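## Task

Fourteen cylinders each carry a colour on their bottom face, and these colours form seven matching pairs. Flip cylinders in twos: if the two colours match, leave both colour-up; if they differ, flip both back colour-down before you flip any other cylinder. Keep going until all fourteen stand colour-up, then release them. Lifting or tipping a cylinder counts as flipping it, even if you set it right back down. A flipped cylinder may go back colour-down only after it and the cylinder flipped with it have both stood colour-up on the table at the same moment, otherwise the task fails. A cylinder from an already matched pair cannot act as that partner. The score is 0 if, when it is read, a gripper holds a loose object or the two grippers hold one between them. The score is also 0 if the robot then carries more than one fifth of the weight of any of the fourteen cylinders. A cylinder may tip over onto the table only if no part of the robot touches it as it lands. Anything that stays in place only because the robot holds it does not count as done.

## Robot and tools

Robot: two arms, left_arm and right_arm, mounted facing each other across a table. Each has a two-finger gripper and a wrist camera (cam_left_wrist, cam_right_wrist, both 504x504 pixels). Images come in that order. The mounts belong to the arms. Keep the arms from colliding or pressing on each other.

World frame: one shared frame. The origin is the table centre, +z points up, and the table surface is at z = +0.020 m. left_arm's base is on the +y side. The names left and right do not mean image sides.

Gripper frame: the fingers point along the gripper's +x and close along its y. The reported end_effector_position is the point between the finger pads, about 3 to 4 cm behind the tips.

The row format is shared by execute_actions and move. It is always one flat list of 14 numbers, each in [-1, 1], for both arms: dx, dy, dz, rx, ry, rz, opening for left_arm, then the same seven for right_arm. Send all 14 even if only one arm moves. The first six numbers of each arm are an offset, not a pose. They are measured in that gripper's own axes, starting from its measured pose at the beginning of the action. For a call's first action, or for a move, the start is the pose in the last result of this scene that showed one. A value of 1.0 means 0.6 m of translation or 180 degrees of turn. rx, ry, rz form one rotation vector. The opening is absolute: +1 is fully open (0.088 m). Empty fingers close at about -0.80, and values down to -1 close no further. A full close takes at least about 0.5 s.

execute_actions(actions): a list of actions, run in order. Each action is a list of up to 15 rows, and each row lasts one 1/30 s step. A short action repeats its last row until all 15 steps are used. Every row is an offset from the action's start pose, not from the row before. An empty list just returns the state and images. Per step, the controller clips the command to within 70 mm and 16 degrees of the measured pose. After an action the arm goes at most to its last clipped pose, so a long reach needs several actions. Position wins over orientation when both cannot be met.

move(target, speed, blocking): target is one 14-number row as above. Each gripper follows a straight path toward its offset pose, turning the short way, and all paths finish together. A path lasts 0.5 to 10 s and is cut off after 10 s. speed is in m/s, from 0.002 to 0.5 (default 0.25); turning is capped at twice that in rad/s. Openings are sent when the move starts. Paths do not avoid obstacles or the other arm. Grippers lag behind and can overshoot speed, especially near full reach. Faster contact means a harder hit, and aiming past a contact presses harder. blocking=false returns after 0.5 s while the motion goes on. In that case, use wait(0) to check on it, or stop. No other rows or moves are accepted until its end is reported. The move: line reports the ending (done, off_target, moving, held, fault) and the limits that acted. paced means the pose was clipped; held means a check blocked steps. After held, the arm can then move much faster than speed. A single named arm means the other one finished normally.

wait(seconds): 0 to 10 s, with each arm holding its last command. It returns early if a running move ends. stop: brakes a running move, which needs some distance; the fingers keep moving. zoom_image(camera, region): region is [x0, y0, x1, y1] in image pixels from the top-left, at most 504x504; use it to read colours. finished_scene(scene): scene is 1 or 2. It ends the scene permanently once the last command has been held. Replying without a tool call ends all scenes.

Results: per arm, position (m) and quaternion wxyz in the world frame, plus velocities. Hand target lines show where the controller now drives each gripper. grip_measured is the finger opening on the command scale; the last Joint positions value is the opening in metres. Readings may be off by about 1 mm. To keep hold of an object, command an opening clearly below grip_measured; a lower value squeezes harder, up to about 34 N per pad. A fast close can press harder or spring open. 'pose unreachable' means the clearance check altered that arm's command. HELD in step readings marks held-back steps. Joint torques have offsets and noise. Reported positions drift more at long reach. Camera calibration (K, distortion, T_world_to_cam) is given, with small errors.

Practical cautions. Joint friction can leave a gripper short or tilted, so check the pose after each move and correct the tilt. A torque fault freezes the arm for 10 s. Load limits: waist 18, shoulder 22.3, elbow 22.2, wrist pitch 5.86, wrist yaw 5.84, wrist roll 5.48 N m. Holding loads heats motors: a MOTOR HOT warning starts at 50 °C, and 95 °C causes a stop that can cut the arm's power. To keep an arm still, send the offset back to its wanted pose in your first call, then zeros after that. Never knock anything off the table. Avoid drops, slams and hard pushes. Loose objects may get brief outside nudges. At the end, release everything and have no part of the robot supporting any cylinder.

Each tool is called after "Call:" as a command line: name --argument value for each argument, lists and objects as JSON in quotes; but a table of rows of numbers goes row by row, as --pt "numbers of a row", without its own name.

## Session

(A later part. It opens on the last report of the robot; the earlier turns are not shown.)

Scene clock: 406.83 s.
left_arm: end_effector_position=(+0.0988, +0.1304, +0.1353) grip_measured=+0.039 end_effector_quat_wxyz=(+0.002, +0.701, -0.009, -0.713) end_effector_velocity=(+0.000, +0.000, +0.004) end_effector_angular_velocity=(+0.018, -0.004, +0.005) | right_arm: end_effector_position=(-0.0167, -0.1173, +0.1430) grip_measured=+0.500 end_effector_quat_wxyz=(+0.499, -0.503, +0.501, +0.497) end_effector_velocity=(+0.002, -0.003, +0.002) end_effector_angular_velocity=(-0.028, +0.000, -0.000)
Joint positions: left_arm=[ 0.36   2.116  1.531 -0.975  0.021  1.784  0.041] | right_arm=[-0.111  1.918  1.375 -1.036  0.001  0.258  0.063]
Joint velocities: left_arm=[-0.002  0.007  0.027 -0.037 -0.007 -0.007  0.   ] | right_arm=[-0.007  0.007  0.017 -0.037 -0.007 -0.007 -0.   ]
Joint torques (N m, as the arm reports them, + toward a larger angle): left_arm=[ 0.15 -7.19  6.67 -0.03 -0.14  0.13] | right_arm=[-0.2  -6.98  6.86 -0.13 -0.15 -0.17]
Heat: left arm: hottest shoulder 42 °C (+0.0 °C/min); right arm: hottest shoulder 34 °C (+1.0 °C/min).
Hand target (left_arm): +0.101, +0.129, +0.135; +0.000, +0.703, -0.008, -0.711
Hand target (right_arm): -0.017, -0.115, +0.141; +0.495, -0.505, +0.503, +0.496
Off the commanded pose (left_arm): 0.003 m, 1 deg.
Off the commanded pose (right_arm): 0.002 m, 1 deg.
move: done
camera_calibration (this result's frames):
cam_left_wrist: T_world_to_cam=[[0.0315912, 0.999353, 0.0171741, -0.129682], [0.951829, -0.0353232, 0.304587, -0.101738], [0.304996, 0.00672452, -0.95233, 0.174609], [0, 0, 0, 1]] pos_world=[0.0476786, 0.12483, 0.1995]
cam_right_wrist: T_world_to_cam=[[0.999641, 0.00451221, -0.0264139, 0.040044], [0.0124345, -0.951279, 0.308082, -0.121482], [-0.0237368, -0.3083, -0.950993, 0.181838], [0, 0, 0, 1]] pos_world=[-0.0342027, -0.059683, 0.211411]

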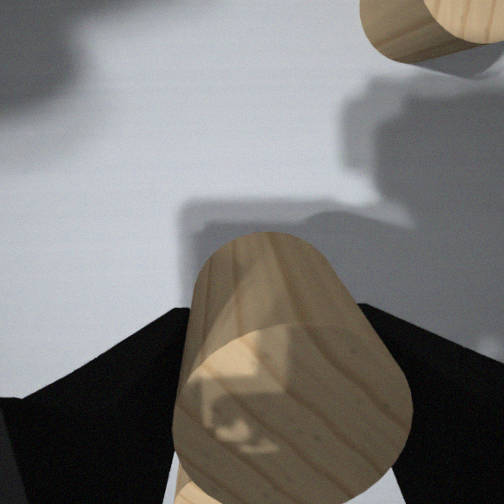

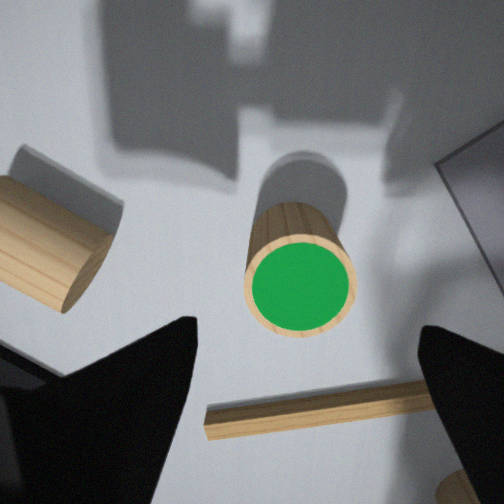

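Call:
move --target '[0.115,0,0,0,0.007,0,-0.35,0.112,0,-0.001,0,0,0,0.5]' --speed 0.09

Call:
move --target '[0,0,0,0,0,0,0.4,0,0,0,0,0,0,-0.35]'

Call:
move --target '[-0.13,0,0,-0.002,0,0,0.4,-0.06,0,0,0,0,0,-0.35]'

Call:
move --target '[-0.15,0.07,0.193,0,0,0.502,0.6,-0.19,0,0.122,0,-0.498,0,-0.35]' --speed 0.4

Scene clock: 410.83 s.
left_arm: end_effector_position=(+0.0983, +0.1283, +0.0721) grip_measured=+0.037 end_effector_quat_wxyz=(+0.005, +0.707, -0.012, -0.707) end_effector_velocity=(+0.000, -0.001, +0.000) end_effector_angular_velocity=(-0.006, -0.008, +0.020) | right_arm: end_effector_position=(-0.0176, -0.1140, +0.0832) grip_measured=+0.500 end_effector_quat_wxyz=(+0.503, -0.496, +0.497, +0.504) end_effector_velocity=(+0.000, -0.002, +0.000) end_effector_angular_velocity=(-0.009, +0.005, +0.005)
Joint positions: left_arm=[ 0.352  2.219  1.422 -0.751  0.006  1.777  0.041] | right_arm=[-0.111  2.004  1.239 -0.792  0.     0.258  0.063]
Joint velocities: left_arm=[-0.002 -0.002 -0.002  0.007 -0.007 -0.022  0.   ] | right_arm=[-0.002 -0.002 -0.002 -0.007 -0.007 -0.007 -0.   ]
Joint torques (N m, as the arm reports them, + toward a larger angle): left_arm=[-0.26 -7.17  4.58  0.86 -0.17 -0.13] | right_arm=[ 0.13 -7.42  3.58  0.27  0.02  0.01]
Heat: left arm: hottest shoulder 42 °C (-1.0 °C/min); right arm: hottest shoulder 35 °C (+2.0 °C/min).
Hand target (left_arm): +0.098, +0.130, +0.066; +0.002, +0.708, -0.008, -0.706
Hand target (right_arm): -0.017, -0.119, +0.076; +0.499, -0.503, +0.501, +0.497
Off the commanded pose (left_arm): 0.006 m, 1 deg.
Off the commanded pose (right_arm): 0.009 m, 1 deg.
move: off_target (right_arm)
camera_calibration (this result's frames):
cam_left_wrist: T_world_to_cam=[[0.0322683, 0.999441, 0.00876274, -0.125967], [0.946523, -0.0333734, 0.320905, -0.082963], [0.321018, -0.00206092, -0.947071, 0.113823], [0, 0, 0, 1]] pos_world=[0.0460521, 0.123363, 0.135525]
cam_right_wrist: T_world_to_cam=[[0.999459, 0.00553184, -0.0324066, 0.0399799], [0.0146169, -0.957724, 0.287318, -0.0989235], [-0.0294472, -0.287636, -0.957287, 0.128754], [0, 0, 0, 1]] pos_world=[-0.0347209, -0.0579283, 0.152972]

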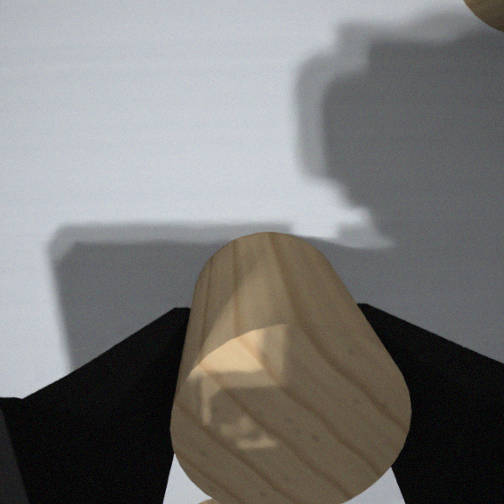

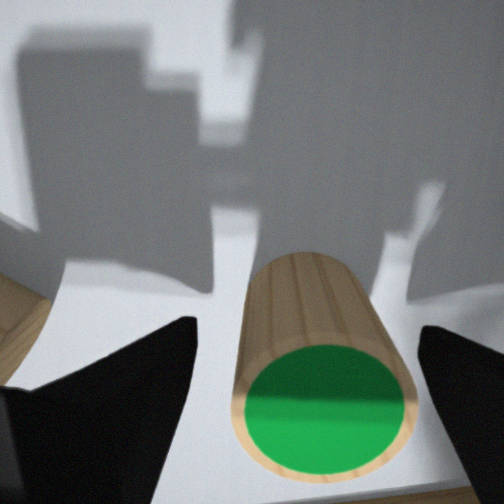

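Scene clock: 411.47 s.
left_arm: end_effector_position=(+0.0983, +0.1281, +0.0721) grip_measured=+0.398 end_effector_quat_wxyz=(+0.005, +0.707, -0.012, -0.707) end_effector_velocity=(+0.001, +0.003, +0.003) end_effector_angular_velocity=(+0.013, -0.004, +0.025) | right_arm: end_effector_position=(-0.0178, -0.1141, +0.0832) grip_measured=+0.024 end_effector_quat_wxyz=(+0.502, -0.496, +0.498, +0.504) end_effector_velocity=(-0.001, -0.003, +0.000) end_effector_angular_velocity=(-0.009, +0.005, +0.010)
Joint positions: left_arm=[ 0.352  2.219  1.422 -0.75   0.006  1.777  0.059] | right_arm=[-0.111  2.004  1.239 -0.792 -0.002  0.258  0.04 ]
Joint velocities: left_arm=[ 0.002 -0.007  0.002 -0.022 -0.007 -0.022  0.   ] | right_arm=[ 0.002 -0.002 -0.002 -0.007 -0.007 -0.007  0.   ]
Joint torques (N m, as the arm reports them, + toward a larger angle): left_arm=[-0.14 -8.36  5.28  0.15  0.06  0.03] | right_arm=[ 0.05 -8.86  4.92  0.16  0.07 -0.01]
Heat: left arm: hottest shoulder 42 °C (-1.0 °C/min); right arm: hottest shoulder 35 °C (+2.0 °C/min).
Hand target (left_arm): +0.098, +0.128, +0.072; +0.005, +0.707, -0.012, -0.707
Hand target (right_arm): -0.018, -0.114, +0.083; +0.502, -0.496, +0.498, +0.504
Off the commanded pose (left_arm): 0.000 m, 0 deg.
Off the commanded pose (right_arm): 0.000 m, 0 deg.
move: done
camera_calibration (this result's frames):
cam_left_wrist: T_world_to_cam=[[0.0322665, 0.99945, 0.00764785, -0.125645], [0.946452, -0.033013, 0.321152, -0.0830758], [0.321228, -0.00312413, -0.946997, 0.113922], [0, 0, 0, 1]] pos_world=[0.0460864, 0.123189, 0.135525]
cam_right_wrist: T_world_to_cam=[[0.999401, 0.00552971, -0.0341573, 0.0403813], [0.0151447, -0.957477, 0.28811, -0.0990951], [-0.0311117, -0.288455, -0.956988, 0.128553], [0, 0, 0, 1]] pos_world=[-0.0348568, -0.0580228, 0.152953]

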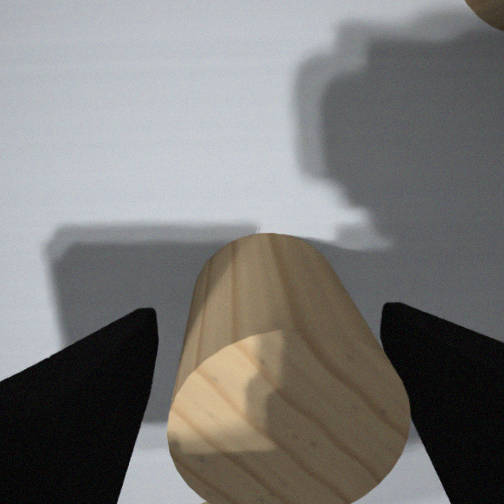

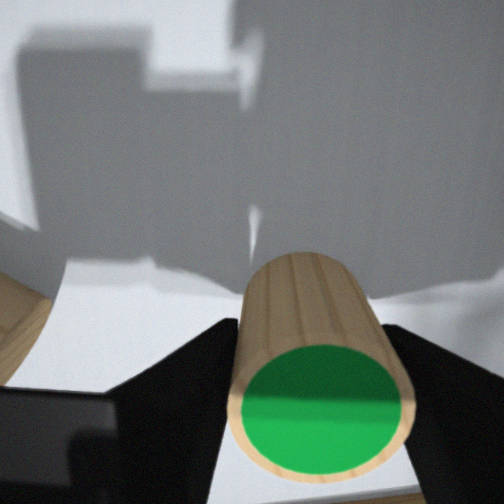

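Scene clock: 412.33 s.
left_arm: end_effector_position=(+0.0975, +0.1320, +0.1442) grip_measured=+0.400 end_effector_quat_wxyz=(+0.001, +0.706, -0.007, -0.708) end_effector_velocity=(-0.000, +0.004, +0.001) end_effector_angular_velocity=(+0.021, -0.018, -0.014) | right_arm: end_effector_position=(-0.0168, -0.1181, +0.1132) grip_measured=+0.024 end_effector_quat_wxyz=(+0.499, -0.501, +0.501, +0.499) end_effector_velocity=(+0.002, -0.003, +0.001) end_effector_angular_velocity=(-0.018, +0.003, -0.000)
Joint positions: left_arm=[ 0.352  2.099  1.541 -1.004  0.006  1.774  0.059] | right_arm=[-0.111  1.952  1.296 -0.92  -0.002  0.258  0.04 ]
Joint velocities: left_arm=[-0.007 -0.002  0.002 -0.022 -0.022  0.007 -0.   ] | right_arm=[-0.007 -0.002  0.002 -0.022 -0.007 -0.007 -0.   ]
Joint torques (N m, as the arm reports them, + toward a larger angle): left_arm=[-0.04 -9.04  6.74 -0.04  0.06 -0.12] | right_arm=[ 0.04 -9.8   6.44 -0.1   0.01 -0.01]
Heat: left arm: hottest shoulder 42 °C (-1.0 °C/min); right arm: hottest shoulder 35 °C (+2.0 °C/min).
Hand target (left_arm): +0.098, +0.130, +0.150; +0.007, +0.707, -0.010, -0.707
Hand target (right_arm): -0.018, -0.115, +0.119; +0.502, -0.496, +0.498, +0.505
Off the commanded pose (left_arm): 0.006 m, 1 deg.
Off the commanded pose (right_arm): 0.007 m, 1 deg.
move: done
camera_calibration (this result's frames):
cam_left_wrist: T_world_to_cam=[[0.0296402, 0.999323, 0.0217777, -0.131915], [0.947457, -0.035031, 0.31796, -0.104716], [0.318508, 0.011209, -0.947854, 0.180936], [0, 0, 0, 1]] pos_world=[0.0454945, 0.12613, 0.20767]
cam_right_wrist: T_world_to_cam=[[0.99955, 0.00496537, -0.0295859, 0.0397985], [0.0137606, -0.952226, 0.305085, -0.112857], [-0.0266575, -0.305355, -0.951865, 0.15358], [0, 0, 0, 1]] pos_world=[-0.0341336, -0.0607668, 0.181796]

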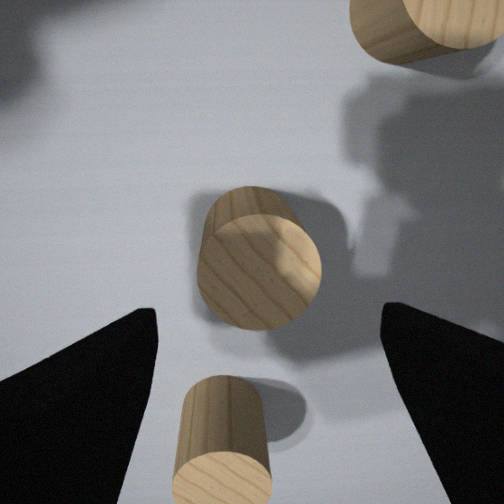

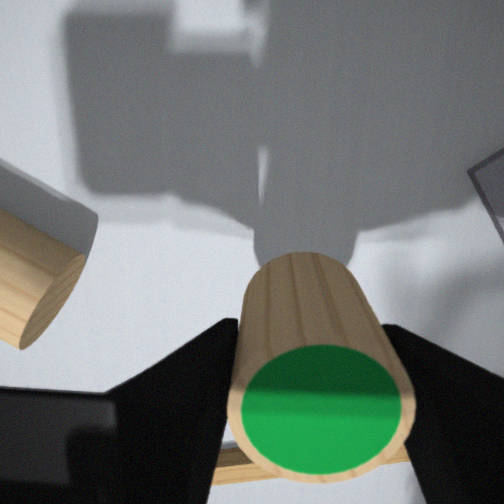

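Scene clock: 414.90 s.
left_arm: end_effector_position=(-0.0186, +0.0922, +0.2387) grip_measured=+0.600 end_effector_quat_wxyz=(+0.502, +0.488, -0.508, -0.501) end_effector_velocity=(+0.000, +0.002, -0.004) end_effector_angular_velocity=(+0.007, -0.008, +0.015) | right_arm: end_effector_position=(-0.0187, -0.0434, +0.2342) grip_measured=+0.024 end_effector_quat_wxyz=(+0.704, +0.009, +0.007, +0.711) end_effector_velocity=(-0.000, +0.000, +0.001) end_effector_angular_velocity=(+0.012, -0.003, +0.005)
Joint positions: left_arm=[ 0.022  1.901  0.524  1.399 -0.116  1.567  0.068] | right_arm=[-0.038  1.774  0.526  1.252  0.32   0.021  0.04 ]
Joint velocities: left_arm=[-0.007  0.007 -0.007  0.007 -0.022  0.007 -0.   ] | right_arm=[-0.002  0.007 -0.002  0.022 -0.007 -0.007  0.   ]
Joint torques (N m, as the arm reports them, + toward a larger angle): left_arm=[-0.28 -5.08  4.03  2.01 -0.22  0.04] | right_arm=[-0.22 -5.55  3.29  2.07  0.02 -0.17]
Heat: left arm: hottest shoulder 42 °C (-1.0 °C/min); right arm: hottest shoulder 35 °C (+2.0 °C/min).
Hand target (left_arm): -0.019, +0.093, +0.235; +0.501, +0.492, -0.507, -0.501
Hand target (right_arm): -0.017, -0.045, +0.227; +0.705, -0.001, +0.008, +0.710
Off the commanded pose (left_arm): 0.004 m, 1 deg.
Off the commanded pose (right_arm): 0.008 m, 2 deg.
move: done
camera_calibration (this result's frames):
cam_left_wrist: T_world_to_cam=[[0.0153341, 0.0103386, -0.999829, 0.244067], [0.952674, 0.303477, 0.017749, 0.0144157], [0.303608, -0.952783, -0.00519578, 0.171587], [0, 0, 0, 1]] pos_world=[-0.0695711, 0.156587, 0.244661]
cam_right_wrist: T_world_to_cam=[[0.999095, 0.0390845, -0.0167804, 0.043385], [-0.00442163, -0.29694, -0.954886, 0.244585], [-0.042304, 0.954096, -0.296498, 0.19246], [0, 0, 0, 1]] pos_world=[-0.0341224, -0.112694, 0.291343]

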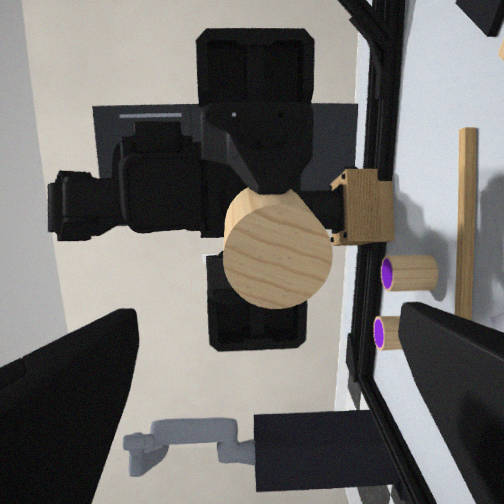

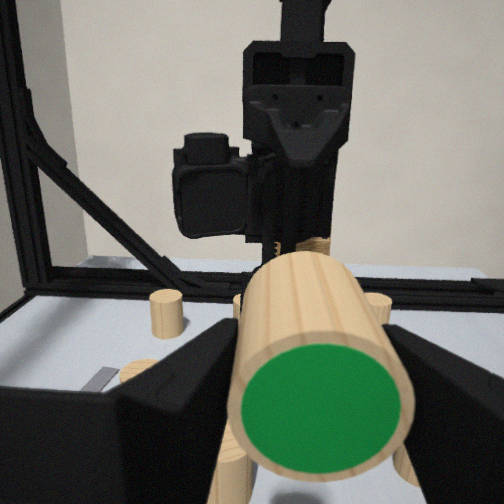

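Call:
move --target '[0.154,-0.009,-0.005,0,0,-0.003,0.6,0,0,0,0,0,0,-0.35]' --speed 0.12

Call:
move --target '[0,0,0,0,0,0,-0.35,0,0,0,0,0,0,-0.35]'

Call:
move --target '[0,0,0,0,0,0,-0.35,0,0,0,0,0,0,0.7]'

Call:
move --target '[-0.117,0,0,0,0,0,-0.35,-0.117,0,0,-0.005,0.004,0,0.7]'

Call:
move --target '[-0.052,-0.17,-0.062,0,0,-0.496,-0.35,0,0,0,0,0,0,0.7]' --speed 0.4

Scene clock: 419.40 s.
left_arm: end_effector_position=(-0.0171, +0.0022, +0.2365) grip_measured=+0.600 end_effector_quat_wxyz=(+0.501, +0.491, -0.506, -0.502) end_effector_velocity=(-0.000, -0.002, -0.006) end_effector_angular_velocity=(+0.022, +0.020, +0.005) | right_arm: end_effector_position=(-0.0187, -0.0434, +0.2339) grip_measured=+0.024 end_effector_quat_wxyz=(+0.704, +0.009, +0.006, +0.711) end_effector_velocity=(+0.002, -0.000, -0.004) end_effector_angular_velocity=(-0.021, +0.000, -0.010)
Joint positions: left_arm=[ 0.058  2.11   0.913  1.211 -0.084  1.567  0.068] | right_arm=[-0.038  1.775  0.525  1.254  0.32   0.02   0.04 ]
Joint velocities: left_arm=[-0.002  0.007  0.007 -0.022 -0.007 -0.022 -0.   ] | right_arm=[-0.002 -0.002 -0.002 -0.022  0.007  0.007  0.   ]
Joint torques (N m, as the arm reports them, + toward a larger angle): left_arm=[ 0.19 -6.82  6.19  1.56  0.19 -0.09] | right_arm=[ 0.1  -6.94  4.49  1.72  0.01  0.01]
Heat: left arm: hottest shoulder 42 °C (-1.0 °C/min); right arm: hottest shoulder 35 °C (+2.0 °C/min).
Hand target (left_arm): -0.017, -0.000, +0.235; +0.500, +0.490, -0.506, -0.503
Hand target (right_arm): -0.019, -0.043, +0.234; +0.703, +0.009, +0.006, +0.711
Off the commanded pose (left_arm): 0.003 m, 0 deg.
Off the commanded pose (right_arm): 0.000 m, 0 deg.
move: done
camera_calibration (this result's frames):
cam_left_wrist: T_world_to_cam=[[0.0167488, 0.0179011, -0.999699, 0.242739], [0.951596, 0.306603, 0.0214331, 0.0394588], [0.306895, -0.951669, -0.0118994, 0.0869325], [0, 0, 0, 1]] pos_world=[-0.0682936, 0.0662875, 0.242855]
cam_right_wrist: T_world_to_cam=[[0.999108, 0.0390819, -0.0160179, 0.0431937], [-0.00369396, -0.296932, -0.954891, 0.244338], [-0.0420752, 0.954098, -0.296523, 0.192419], [0, 0, 0, 1]] pos_world=[-0.0341565, -0.112723, 0.291065]

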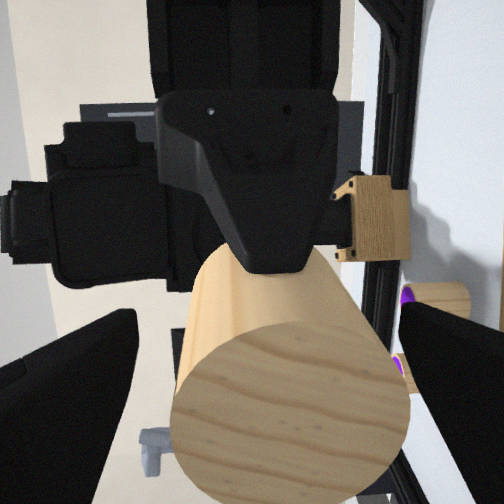

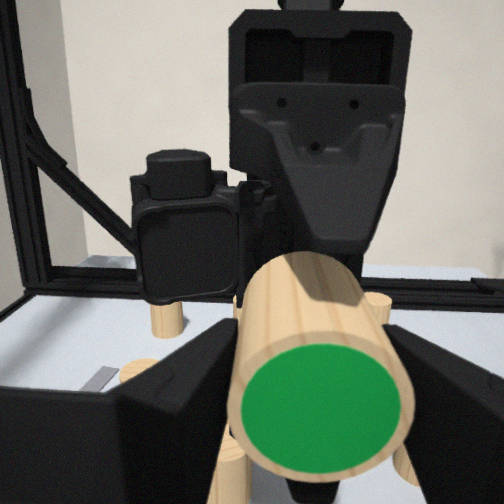

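Scene clock: 419.90 s.
left_arm: end_effector_position=(-0.0171, +0.0021, +0.2365) grip_measured=+0.037 end_effector_quat_wxyz=(+0.501, +0.491, -0.506, -0.502) end_effector_velocity=(+0.002, -0.000, +0.003) end_effector_angular_velocity=(-0.002, +0.008, +0.019) | right_arm: end_effector_position=(-0.0187, -0.0434, +0.2339) grip_measured=+0.024 end_effector_quat_wxyz=(+0.704, +0.009, +0.006, +0.711) end_effector_velocity=(-0.000, +0.001, -0.003) end_effector_angular_velocity=(-0.016, -0.013, +0.005)
Joint positions: left_arm=[ 0.058  2.11   0.914  1.211 -0.084  1.567  0.041] | right_arm=[-0.038  1.775  0.525  1.253  0.32   0.02   0.04 ]
Joint velocities: left_arm=[-0.002 -0.007  0.002 -0.007 -0.022 -0.007 -0.   ] | right_arm=[-0.002 -0.002  0.002 -0.022 -0.007 -0.007 -0.   ]
Joint torques (N m, as the arm reports them, + toward a larger angle): left_arm=[-0.04 -7.78  5.15  1.8   0.01 -0.04] | right_arm=[ 0.05 -6.79  4.52  1.85  0.02  0.01]
Heat: left arm: hottest shoulder 42 °C (-1.0 °C/min); right arm: hottest shoulder 35 °C (+2.0 °C/min).
Hand target (left_arm): -0.017, +0.002, +0.237; +0.501, +0.491, -0.506, -0.502
Hand target (right_arm): -0.019, -0.043, +0.234; +0.704, +0.009, +0.006, +0.711
Off the commanded pose (left_arm): 0.000 m, 0 deg.
Off the commanded pose (right_arm): 0.000 m, 0 deg.
move: done
camera_calibration (this result's frames):
cam_left_wrist: T_world_to_cam=[[0.0167488, 0.0179011, -0.999699, 0.242796], [0.951596, 0.306603, 0.0214331, 0.039489], [0.306895, -0.951669, -0.0118994, 0.0868611], [0, 0, 0, 1]] pos_world=[-0.0683014, 0.0662093, 0.24291]
cam_right_wrist: T_world_to_cam=[[0.99911, 0.0390761, -0.0159084, 0.0431667], [-0.00357586, -0.297277, -0.954785, 0.244224], [-0.0420385, 0.953991, -0.296873, 0.192473], [0, 0, 0, 1]] pos_world=[-0.0341637, -0.112702, 0.291007]

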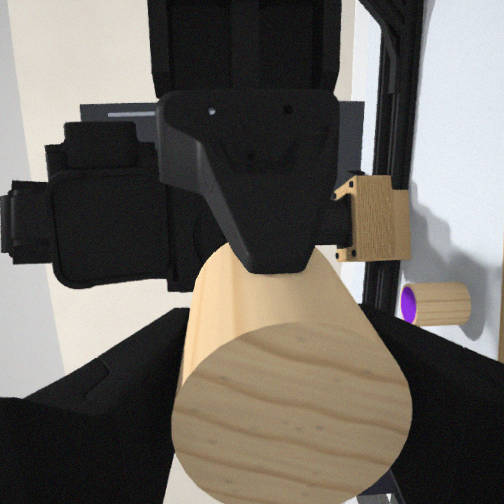

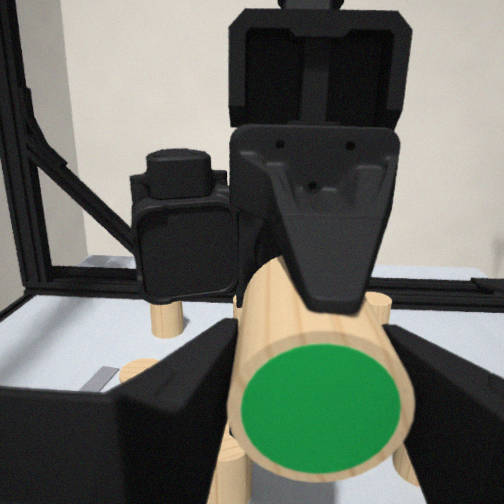

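Scene clock: 420.57 s.
left_arm: end_effector_position=(-0.0171, +0.0021, +0.2363) grip_measured=+0.037 end_effector_quat_wxyz=(+0.501, +0.491, -0.506, -0.502) end_effector_velocity=(-0.002, +0.001, -0.001) end_effector_angular_velocity=(+0.007, -0.008, -0.010) | right_arm: end_effector_position=(-0.0187, -0.0434, +0.2339) grip_measured=+0.698 end_effector_quat_wxyz=(+0.703, +0.009, +0.006, +0.711) end_effector_velocity=(-0.002, -0.001, -0.001) end_effector_angular_velocity=(-0.007, -0.024, +0.010)
Joint positions: left_arm=[ 0.058  2.111  0.914  1.21  -0.084  1.567  0.041] | right_arm=[-0.038  1.775  0.525  1.253  0.32   0.02   0.073]
Joint velocities: left_arm=[-0.002 -0.002 -0.002 -0.007  0.007  0.007 -0.   ] | right_arm=[ 0.002 -0.002 -0.002 -0.007 -0.007 -0.022  0.001]
Joint torques (N m, as the arm reports them, + toward a larger angle): left_arm=[-0.07 -7.75  5.16  1.75  0.   -0.07] | right_arm=[ 0.   -6.78  4.57  1.81  0.02 -0.02]
Heat: left arm: hottest shoulder 42 °C (-1.0 °C/min); right arm: hottest shoulder 35 °C (+2.0 °C/min).
Hand target (left_arm): -0.017, +0.002, +0.236; +0.501, +0.491, -0.506, -0.502
Hand target (right_arm): -0.019, -0.043, +0.234; +0.703, +0.009, +0.006, +0.711
Off the commanded pose (left_arm): 0.000 m, 0 deg.
Off the commanded pose (right_arm): 0.000 m, 0 deg.
move: done
camera_calibration (this result's frames):
cam_left_wrist: T_world_to_cam=[[0.0168244, 0.0186601, -0.999684, 0.242519], [0.951594, 0.306587, 0.0217378, 0.0394269], [0.306896, -0.95166, -0.0125987, 0.0870139], [0, 0, 0, 1]] pos_world=[-0.0683029, 0.0661944, 0.242682]
cam_right_wrist: T_world_to_cam=[[0.999088, 0.0394584, -0.0162884, 0.0433291], [-0.00382511, -0.297282, -0.954782, 0.244218], [-0.0425164, 0.953974, -0.29686, 0.192458], [0, 0, 0, 1]] pos_world=[-0.0341728, -0.112708, 0.291014]

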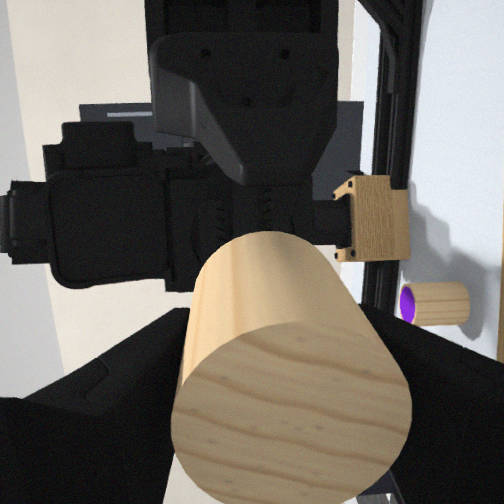

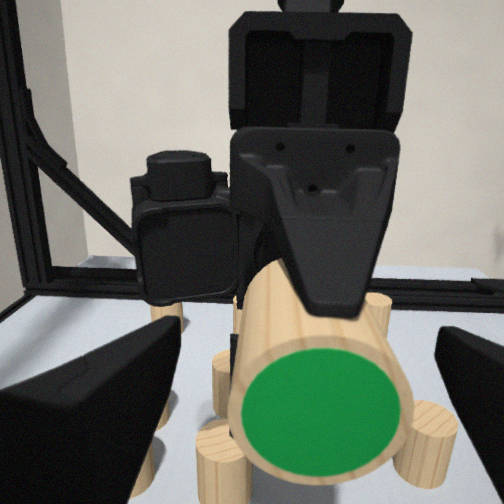

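Scene clock: 421.47 s.
left_arm: end_effector_position=(-0.0163, +0.0708, +0.2299) grip_measured=+0.037 end_effector_quat_wxyz=(+0.496, +0.495, -0.504, -0.506) end_effector_velocity=(+0.003, +0.003, +0.001) end_effector_angular_velocity=(-0.002, +0.022, +0.020) | right_arm: end_effector_position=(-0.0186, -0.1104, +0.2355) grip_measured=+0.700 end_effector_quat_wxyz=(+0.703, +0.004, +0.007, +0.711) end_effector_velocity=(-0.002, -0.004, -0.003) end_effector_angular_velocity=(-0.015, -0.029, +0.015)
Joint positions: left_arm=[ 0.039  1.966  0.611  1.355 -0.098  1.567  0.041] | right_arm=[0.063 1.552 0.285 1.263 0.42  0.017 0.073]
Joint velocities: left_arm=[-0.002 -0.007 -0.012  0.007 -0.022 -0.022 -0.   ] | right_arm=[ 0.007 -0.017 -0.012 -0.022 -0.007 -0.022 -0.   ]
Joint torques (N m, as the arm reports them, + toward a larger angle): left_arm=[-0.2  -7.67  4.18  2.1  -0.21 -0.02] | right_arm=[ 0.36 -5.57  3.09  1.53  0.15 -0.18]
Heat: left arm: hottest shoulder 42 °C (-1.0 °C/min); right arm: hottest shoulder 35 °C (+2.0 °C/min).
Hand target (left_arm): -0.016, +0.072, +0.236; +0.501, +0.491, -0.506, -0.502
Hand target (right_arm): -0.018, -0.114, +0.234; +0.703, -0.001, +0.006, +0.711
Off the commanded pose (left_arm): 0.006 m, 1 deg.
Off the commanded pose (right_arm): 0.004 m, 1 deg.
move: done
camera_calibration (this result's frames):
cam_left_wrist: T_world_to_cam=[[0.0183888, 0.033013, -0.999286, 0.23381], [0.952604, 0.302963, 0.0275386, 0.0166869], [0.303656, -0.95243, -0.0258772, 0.155118], [0, 0, 0, 1]] pos_world=[-0.0672981, 0.134965, 0.237198]
cam_right_wrist: T_world_to_cam=[[0.99914, 0.0401312, -0.0104196, 0.0446027], [0.0022602, -0.303651, -0.952781, 0.224844], [-0.0414002, 0.951938, -0.30348, 0.258198], [0, 0, 0, 1]] pos_world=[-0.0343831, -0.179305, 0.29305]

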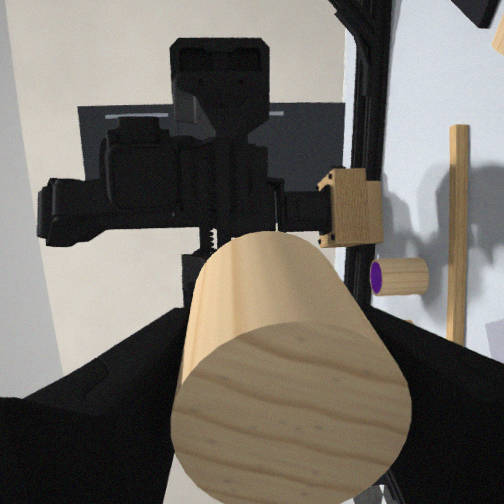

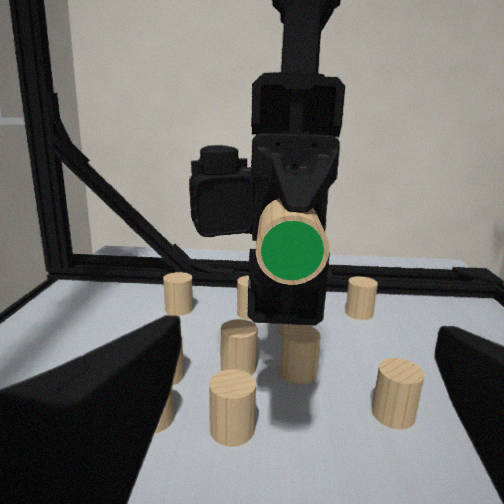

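Scene clock: 423.93 s.
left_arm: end_effector_position=(+0.0208, +0.1027, +0.1276) grip_measured=+0.035 end_effector_quat_wxyz=(+0.001, +0.706, -0.009, -0.708) end_effector_velocity=(+0.000, -0.004, +0.005) end_effector_angular_velocity=(-0.002, -0.007, +0.005) | right_arm: end_effector_position=(-0.0186, -0.1104, +0.2357) grip_measured=+0.700 end_effector_quat_wxyz=(+0.703, +0.004, +0.007, +0.711) end_effector_velocity=(+0.000, -0.000, -0.005) end_effector_angular_velocity=(-0.020, -0.016, +0.005)
Joint positions: left_arm=[ 0.155  2.198  1.63  -0.989  0.002  1.58   0.041] | right_arm=[0.063 1.551 0.285 1.263 0.42  0.017 0.073]
Joint velocities: left_arm=[-0.002  0.007  0.032 -0.022 -0.007 -0.007 -0.   ] | right_arm=[-0.002 -0.002 -0.002 -0.022 -0.007 -0.007 -0.   ]
Joint torques (N m, as the arm reports them, + toward a larger angle): left_arm=[ 0.29 -7.79  6.86  0.    0.23  0.11] | right_arm=[ 0.07 -4.88  4.44  1.79  0.    0.  ]
Heat: left arm: hottest shoulder 42 °C (-1.0 °C/min); right arm: hottest shoulder 35 °C (+2.0 °C/min).
Hand target (left_arm): +0.021, +0.101, +0.127; -0.000, +0.704, -0.008, -0.710
Hand target (right_arm): -0.019, -0.110, +0.236; +0.703, +0.004, +0.007, +0.711
Off the commanded pose (left_arm): 0.001 m, 1 deg.
Off the commanded pose (right_arm): 0.000 m, 0 deg.
move: done
camera_calibration (this result's frames):
cam_left_wrist: T_world_to_cam=[[0.0322532, 0.999315, 0.0181669, -0.0995072], [0.946887, -0.0363694, 0.319504, -0.0277959], [0.319945, 0.00689698, -0.947411, 0.190333], [0, 0, 0, 1]] pos_world=[-0.0313672, 0.0971154, 0.191012]
cam_right_wrist: T_world_to_cam=[[0.999138, 0.0401349, -0.010565, 0.0446318], [0.00210825, -0.30332, -0.952886, 0.225018], [-0.0414486, 0.952043, -0.303144, 0.258184], [0, 0, 0, 1]] pos_world=[-0.0343664, -0.179341, 0.293155]

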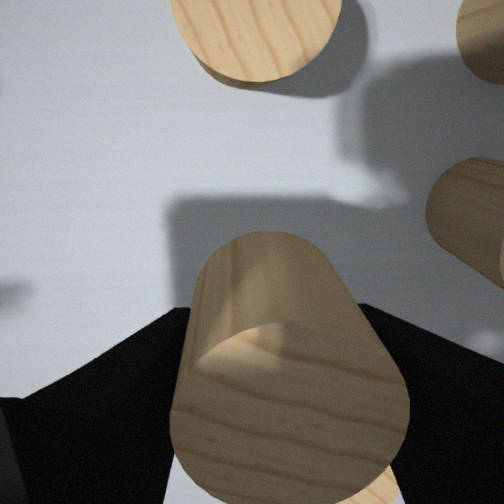

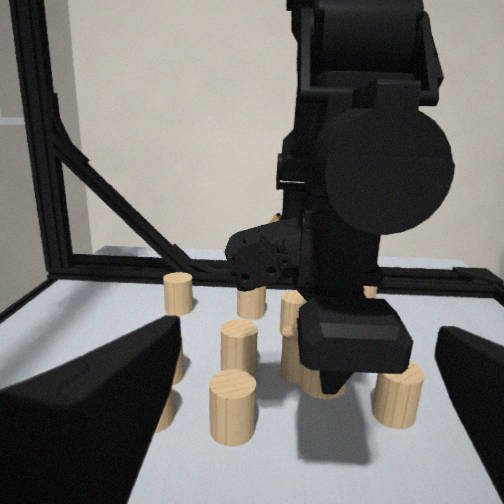

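Call:
move --target '[0.101,0,0,0,0,0,-0.35,0,0,0,0,0,0,0.7]' --speed 0.09

Call:
move --target '[0,0,0,0,0,0,0.4,0,0,0,0,0,0,0.7]'

Call:
wait --seconds 2

Call:
move --target '[0,0,0,0,0,0,-0.35,0,0,0,0,0,0,0.7]'

Call:
move --target '[-0.1,0,0,-0.002,0,0,-0.35,0,0,0,0,0,0,0.7]'

Call:
move --target '[-0.175,0.103,0.063,0,0,0.501,-0.35,0,0,0,0,0,0,0.7]' --speed 0.4

Scene clock: 428.20 s.
left_arm: end_effector_position=(+0.0210, +0.0999, +0.0737) grip_measured=+0.033 end_effector_quat_wxyz=(+0.005, +0.706, -0.013, -0.708) end_effector_velocity=(+0.000, +0.005, +0.002) end_effector_angular_velocity=(+0.017, -0.007, +0.020) | right_arm: end_effector_position=(-0.0186, -0.1104, +0.2357) grip_measured=+0.700 end_effector_quat_wxyz=(+0.703, +0.004, +0.007, +0.711) end_effector_velocity=(-0.002, -0.001, +0.000) end_effector_angular_velocity=(-0.002, -0.008, +0.010)
Joint positions: left_arm=[ 0.156  2.284  1.544 -0.806  0.002  1.58   0.041] | right_arm=[0.063 1.551 0.285 1.263 0.42  0.017 0.073]
Joint velocities: left_arm=[-0.002 -0.007 -0.002 -0.022 -0.007 -0.022  0.   ] | right_arm=[ 0.002 -0.007 -0.002 -0.007 -0.007 -0.007 -0.   ]
Joint torques (N m, as the arm reports them, + toward a larger angle): left_arm=[-0.03 -7.55  4.66  0.76  0.07  0.03] | right_arm=[ 0.04 -4.92  4.43  1.78  0.01 -0.02]
Heat: left arm: hottest shoulder 43 °C (+0.0 °C/min); right arm: hottest shoulder 35 °C (+2.0 °C/min).
Hand target (left_arm): +0.021, +0.102, +0.067; +0.002, +0.706, -0.009, -0.708
Hand target (right_arm): -0.019, -0.110, +0.236; +0.703, +0.004, +0.007, +0.711
Off the commanded pose (left_arm): 0.007 m, 1 deg.
Off the commanded pose (right_arm): 0.000 m, 0 deg.
move: done
camera_calibration (this result's frames):
cam_left_wrist: T_world_to_cam=[[0.0318721, 0.999467, 0.00711025, -0.0949404], [0.946905, -0.0324716, 0.31987, -0.0112526], [0.31993, -0.00346221, -0.947435, 0.140311], [0, 0, 0, 1]] pos_world=[-0.0312086, 0.0950101, 0.13721]
cam_right_wrist: T_world_to_cam=[[0.999138, 0.0401349, -0.010565, 0.0446318], [0.00210825, -0.30332, -0.952886, 0.225018], [-0.0414486, 0.952043, -0.303144, 0.258184], [0, 0, 0, 1]] pos_world=[-0.0343664, -0.179341, 0.293155]

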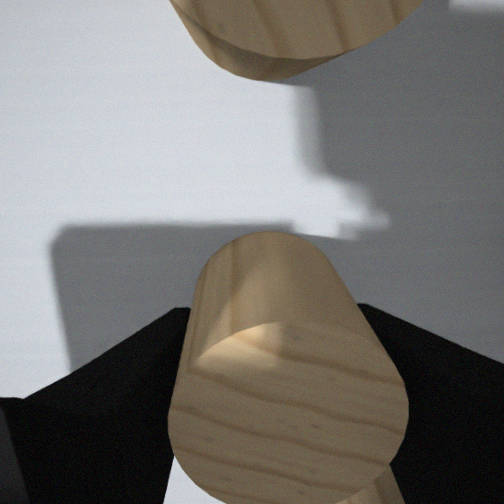

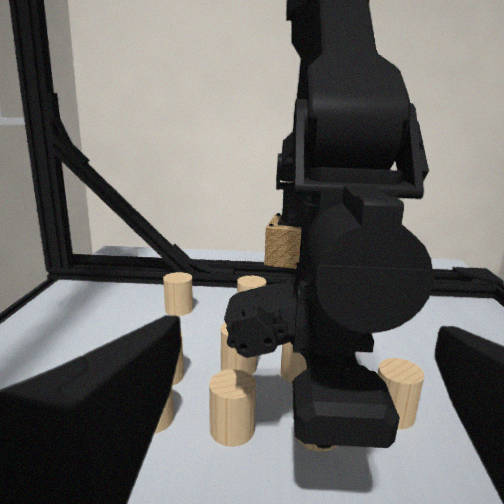

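Scene clock: 428.83 s.
left_arm: end_effector_position=(+0.0210, +0.0998, +0.0737) grip_measured=+0.398 end_effector_quat_wxyz=(+0.005, +0.706, -0.013, -0.708) end_effector_velocity=(+0.000, -0.000, +0.003) end_effector_angular_velocity=(-0.002, -0.007, +0.020) | right_arm: end_effector_position=(-0.0186, -0.1104, +0.2357) grip_measured=+0.700 end_effector_quat_wxyz=(+0.703, +0.004, +0.007, +0.711) end_effector_velocity=(-0.002, -0.000, -0.002) end_effector_angular_velocity=(-0.006, -0.025, +0.020)
Joint positions: left_arm=[ 0.156  2.284  1.544 -0.805  0.002  1.58   0.059] | right_arm=[0.063 1.551 0.285 1.263 0.42  0.017 0.073]
Joint velocities: left_arm=[-0.002 -0.007  0.002 -0.007 -0.007 -0.022  0.001] | right_arm=[-0.002 -0.002 -0.002 -0.007 -0.022 -0.022 -0.   ]
Joint torques (N m, as the arm reports them, + toward a larger angle): left_arm=[-0.02 -8.76  5.24  0.2   0.05  0.01] | right_arm=[ 0.02 -4.93  4.4   1.78  0.   -0.01]
Heat: left arm: hottest shoulder 43 °C (+0.0 °C/min); right arm: hottest shoulder 35 °C (+2.0 °C/min).
Hand target (left_arm): +0.021, +0.100, +0.074; +0.005, +0.706, -0.013, -0.708
Hand target (right_arm): -0.019, -0.110, +0.236; +0.703, +0.004, +0.007, +0.711
Off the commanded pose (left_arm): 0.000 m, 0 deg.
Off the commanded pose (right_arm): 0.000 m, 0 deg.
move: done
camera_calibration (this result's frames):
cam_left_wrist: T_world_to_cam=[[0.0322532, 0.999457, 0.0067284, -0.0948361], [0.94689, -0.0327104, 0.319891, -0.0112333], [0.319937, -0.00394646, -0.94743, 0.140361], [0, 0, 0, 1]] pos_world=[-0.0312111, 0.0949711, 0.137213]
cam_right_wrist: T_world_to_cam=[[0.999138, 0.0401349, -0.010565, 0.0446318], [0.00210825, -0.30332, -0.952886, 0.225018], [-0.0414486, 0.952043, -0.303144, 0.258184], [0, 0, 0, 1]] pos_world=[-0.0343664, -0.179341, 0.293155]

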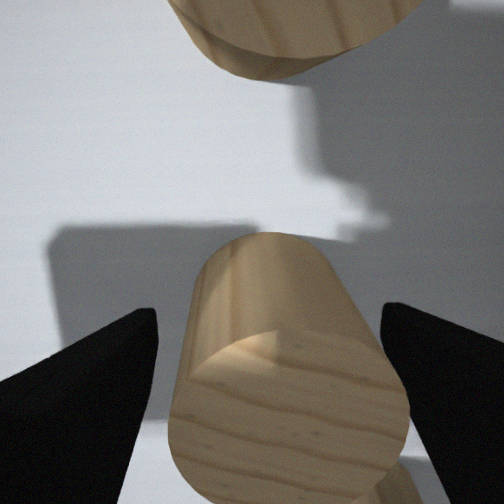

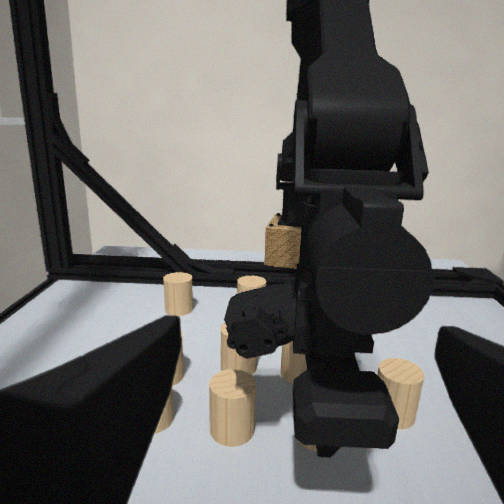

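Scene clock: 430.83 s.
left_arm: end_effector_position=(+0.0210, +0.0998, +0.0737) grip_measured=+0.400 end_effector_quat_wxyz=(+0.005, +0.706, -0.013, -0.708) end_effector_velocity=(-0.002, +0.002, +0.000) end_effector_angular_velocity=(+0.007, -0.007, +0.000) | right_arm: end_effector_position=(-0.0186, -0.1104, +0.2357) grip_measured=+0.700 end_effector_quat_wxyz=(+0.703, +0.004, +0.007, +0.711) end_effector_velocity=(+0.000, -0.000, -0.002) end_effector_angular_velocity=(-0.007, +0.004, +0.005)
Joint positions: left_arm=[ 0.156  2.284  1.544 -0.805  0.002  1.58   0.059] | right_arm=[0.063 1.551 0.285 1.263 0.42  0.017 0.073]
Joint velocities: left_arm=[-0.007 -0.002 -0.002 -0.007 -0.007 -0.007  0.   ] | right_arm=[-0.002 -0.002 -0.002 -0.007 -0.007  0.007 -0.   ]
Joint torques (N m, as the arm reports them, + toward a larger angle): left_arm=[-0.01 -8.72  5.46  0.22  0.05  0.02] | right_arm=[ 0.07 -4.92  4.45  1.78  0.01 -0.02]
Heat: left arm: hottest shoulder 43 °C (+0.0 °C/min); right arm: hottest shoulder 35 °C (+2.0 °C/min).
Hand target (left_arm): +0.021, +0.100, +0.074; +0.005, +0.706, -0.013, -0.708
Hand target (right_arm): -0.019, -0.110, +0.236; +0.703, +0.004, +0.007, +0.711
Off the commanded pose (left_arm): 0.000 m, 0 deg.
Off the commanded pose (right_arm): 0.000 m, 0 deg.
wait: 2.00 s; at rest by 0.17 s
camera_calibration (this result's frames):
cam_left_wrist: T_world_to_cam=[[0.0322532, 0.999457, 0.0067284, -0.0948361], [0.94689, -0.0327104, 0.319891, -0.0112333], [0.319937, -0.00394646, -0.94743, 0.140361], [0, 0, 0, 1]] pos_world=[-0.0312111, 0.0949711, 0.137213]
cam_right_wrist: T_world_to_cam=[[0.999138, 0.0401349, -0.010565, 0.0446318], [0.00210825, -0.30332, -0.952886, 0.225018], [-0.0414486, 0.952043, -0.303144, 0.258184], [0, 0, 0, 1]] pos_world=[-0.0343664, -0.179341, 0.293155]

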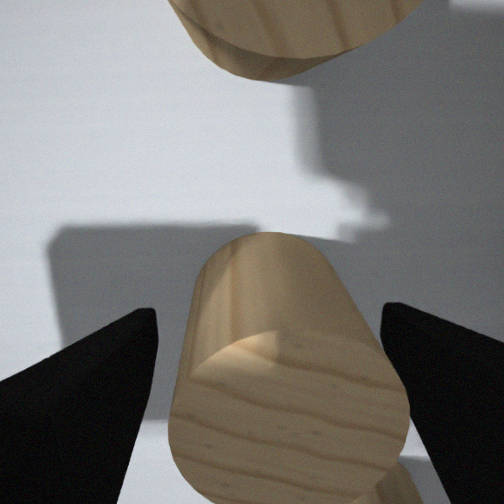

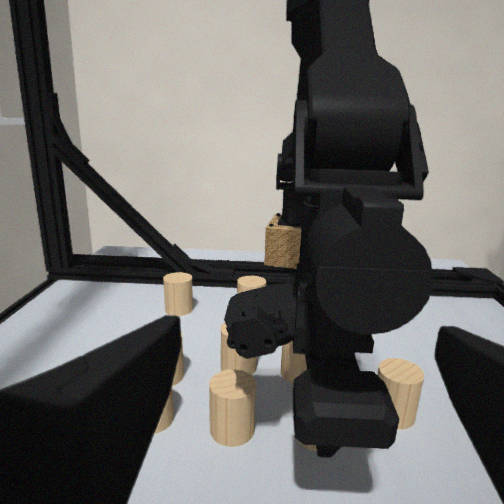

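Scene clock: 431.33 s.
left_arm: end_effector_position=(+0.0210, +0.0997, +0.0737) grip_measured=+0.034 end_effector_quat_wxyz=(+0.005, +0.706, -0.013, -0.708) end_effector_velocity=(+0.000, +0.000, +0.001) end_effector_angular_velocity=(+0.002, -0.007, +0.020) | right_arm: end_effector_position=(-0.0186, -0.1104, +0.2357) grip_measured=+0.700 end_effector_quat_wxyz=(+0.703, +0.004, +0.007, +0.711) end_effector_velocity=(-0.002, -0.001, -0.005) end_effector_angular_velocity=(-0.020, -0.016, +0.010)
Joint positions: left_arm=[ 0.156  2.284  1.544 -0.805  0.002  1.58   0.041] | right_arm=[0.063 1.551 0.285 1.263 0.42  0.017 0.073]
Joint velocities: left_arm=[-0.002 -0.002  0.002 -0.007 -0.007 -0.022 -0.   ] | right_arm=[ 0.002 -0.002 -0.002 -0.022 -0.007 -0.007 -0.   ]
Joint torques (N m, as the arm reports them, + toward a larger angle): left_arm=[-0.07 -8.88  5.35  0.21  0.06 -0.01] | right_arm=[ 0.03 -4.92  4.44  1.79  0.01  0.  ]
Heat: left arm: hottest shoulder 43 °C (+0.0 °C/min); right arm: hottest shoulder 35 °C (+2.0 °C/min).
Hand target (left_arm): +0.021, +0.100, +0.074; +0.005, +0.706, -0.013, -0.708
Hand target (right_arm): -0.019, -0.110, +0.236; +0.703, +0.004, +0.007, +0.711
Off the commanded pose (left_arm): 0.000 m, 0 deg.
Off the commanded pose (right_arm): 0.000 m, 0 deg.
move: done
camera_calibration (this result's frames):
cam_left_wrist: T_world_to_cam=[[0.0322532, 0.99946, 0.00634712, -0.0947251], [0.94689, -0.0325883, 0.319903, -0.0112497], [0.319937, -0.00430789, -0.947429, 0.140398], [0, 0, 0, 1]] pos_world=[-0.0312112, 0.0949121, 0.137217]
cam_right_wrist: T_world_to_cam=[[0.999138, 0.0401349, -0.010565, 0.0446318], [0.00210825, -0.30332, -0.952886, 0.225018], [-0.0414486, 0.952043, -0.303144, 0.258184], [0, 0, 0, 1]] pos_world=[-0.0343664, -0.179341, 0.293155]

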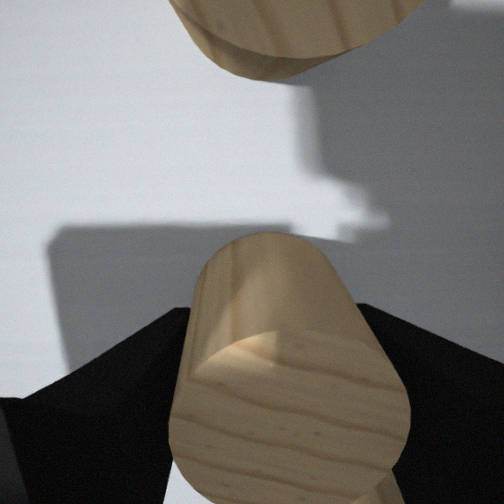

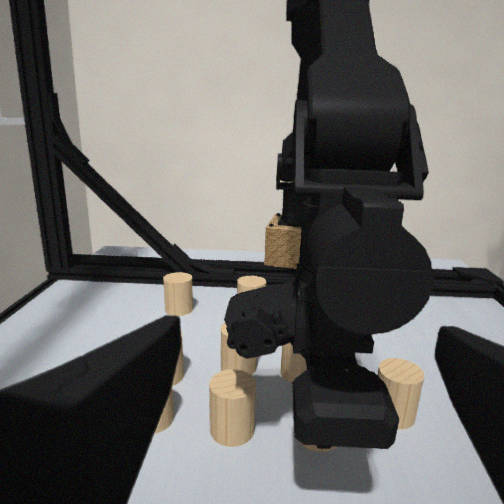

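Scene clock: 432.20 s.
left_arm: end_effector_position=(+0.0210, +0.1040, +0.1267) grip_measured=+0.034 end_effector_quat_wxyz=(+0.001, +0.706, -0.006, -0.708) end_effector_velocity=(+0.002, +0.001, +0.002) end_effector_angular_velocity=(+0.002, -0.022, +0.005) | right_arm: end_effector_position=(-0.0186, -0.1104, +0.2357) grip_measured=+0.700 end_effector_quat_wxyz=(+0.703, +0.004, +0.007, +0.711) end_effector_velocity=(-0.002, -0.001, -0.003) end_effector_angular_velocity=(-0.011, -0.012, +0.010)
Joint positions: left_arm=[ 0.156  2.198  1.627 -0.991  0.002  1.577  0.041] | right_arm=[0.063 1.551 0.285 1.263 0.42  0.017 0.073]
Joint velocities: left_arm=[-0.002 -0.002  0.002 -0.007 -0.022 -0.007 -0.   ] | right_arm=[ 0.002  0.002 -0.002 -0.007 -0.007 -0.007 -0.   ]
Joint torques (N m, as the arm reports them, + toward a larger angle): left_arm=[-0.07 -9.75  6.74 -0.03  0.05 -0.07] | right_arm=[ 0.06 -4.91  4.44  1.79  0.01  0.  ]
Heat: left arm: hottest shoulder 44 °C (+1.0 °C/min); right arm: hottest shoulder 35 °C (+2.0 °C/min).
Hand target (left_arm): +0.021, +0.101, +0.134; +0.008, +0.706, -0.011, -0.708
Hand target (right_arm): -0.019, -0.110, +0.236; +0.703, +0.004, +0.007, +0.711
Off the commanded pose (left_arm): 0.008 m, 1 deg.
Off the commanded pose (right_arm): 0.000 m, 0 deg.
move: done
camera_calibration (this result's frames):
cam_left_wrist: T_world_to_cam=[[0.028823, 0.999308, 0.02351, -0.101463], [0.947018, -0.0348265, 0.319287, -0.0277493], [0.319885, 0.0130615, -0.947366, 0.188782], [0, 0, 0, 1]] pos_world=[-0.0311849, 0.0979605, 0.190091]
cam_right_wrist: T_world_to_cam=[[0.999138, 0.0401349, -0.010565, 0.0446318], [0.00210825, -0.30332, -0.952886, 0.225018], [-0.0414486, 0.952043, -0.303144, 0.258184], [0, 0, 0, 1]] pos_world=[-0.0343664, -0.179341, 0.293155]

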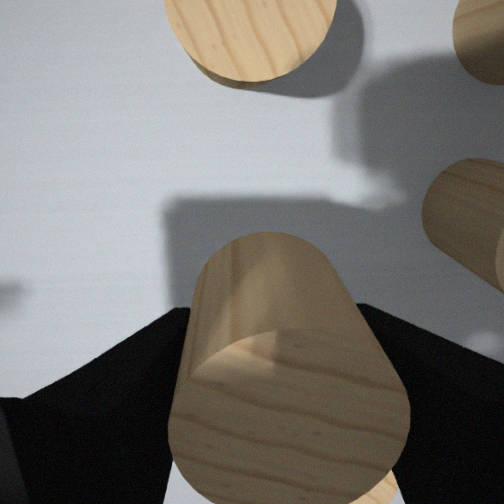

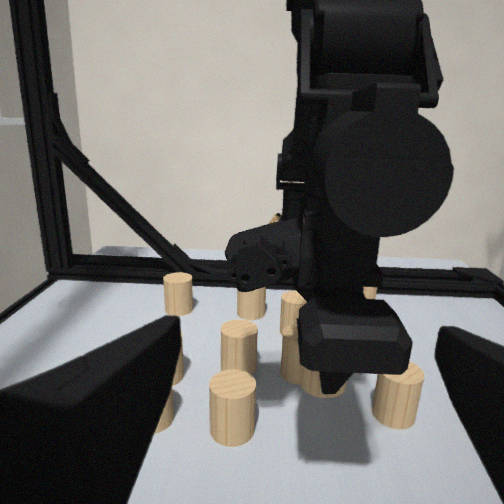

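Scene clock: 434.73 s.
left_arm: end_effector_position=(-0.0174, +0.0447, +0.2341) grip_measured=+0.033 end_effector_quat_wxyz=(+0.498, +0.492, -0.507, -0.503) end_effector_velocity=(-0.000, +0.000, -0.003) end_effector_angular_velocity=(+0.002, -0.008, +0.005) | right_arm: end_effector_position=(-0.0186, -0.1104, +0.2357) grip_measured=+0.700 end_effector_quat_wxyz=(+0.703, +0.004, +0.007, +0.711) end_effector_velocity=(-0.001, -0.002, -0.006) end_effector_angular_velocity=(-0.024, -0.019, +0.010)
Joint positions: left_arm=[ 0.045  2.017  0.723  1.305 -0.093  1.57   0.041] | right_arm=[0.063 1.551 0.285 1.263 0.42  0.017 0.073]
Joint velocities: left_arm=[-0.002  0.007 -0.002  0.007 -0.007  0.007 -0.   ] | right_arm=[ 0.002 -0.002 -0.007 -0.022 -0.007 -0.007 -0.   ]
Joint torques (N m, as the arm reports them, + toward a larger angle): left_arm=[-0.2  -6.05  5.03  2.1  -0.19  0.08] | right_arm=[ 0.05 -4.87  4.44  1.79  0.01 -0.01]
Heat: left arm: hottest shoulder 44 °C (+1.0 °C/min); right arm: hottest shoulder 35 °C (+2.0 °C/min).
Hand target (left_arm): -0.018, +0.044, +0.233; +0.499, +0.494, -0.507, -0.500
Hand target (right_arm): -0.019, -0.110, +0.236; +0.703, +0.004, +0.007, +0.711
Off the commanded pose (left_arm): 0.002 m, 1 deg.
Off the commanded pose (right_arm): 0.000 m, 0 deg.
move: done
camera_calibration (this result's frames):
cam_left_wrist: T_world_to_cam=[[0.0201435, 0.0215976, -0.999564, 0.239503], [0.952437, 0.303644, 0.0257546, 0.0259254], [0.304068, -0.952541, -0.0144539, 0.128113], [0, 0, 0, 1]] pos_world=[-0.0684719, 0.108988, 0.240583]
cam_right_wrist: T_world_to_cam=[[0.999138, 0.0401349, -0.010565, 0.0446318], [0.00210825, -0.30332, -0.952886, 0.225018], [-0.0414486, 0.952043, -0.303144, 0.258184], [0, 0, 0, 1]] pos_world=[-0.0343664, -0.179341, 0.293155]

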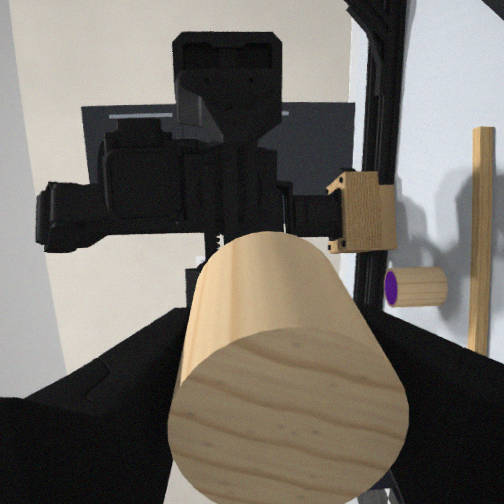

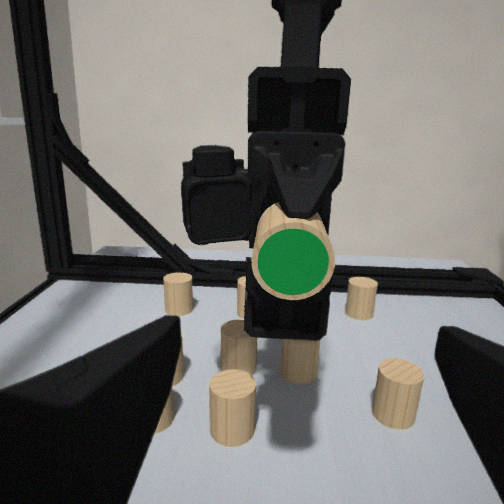

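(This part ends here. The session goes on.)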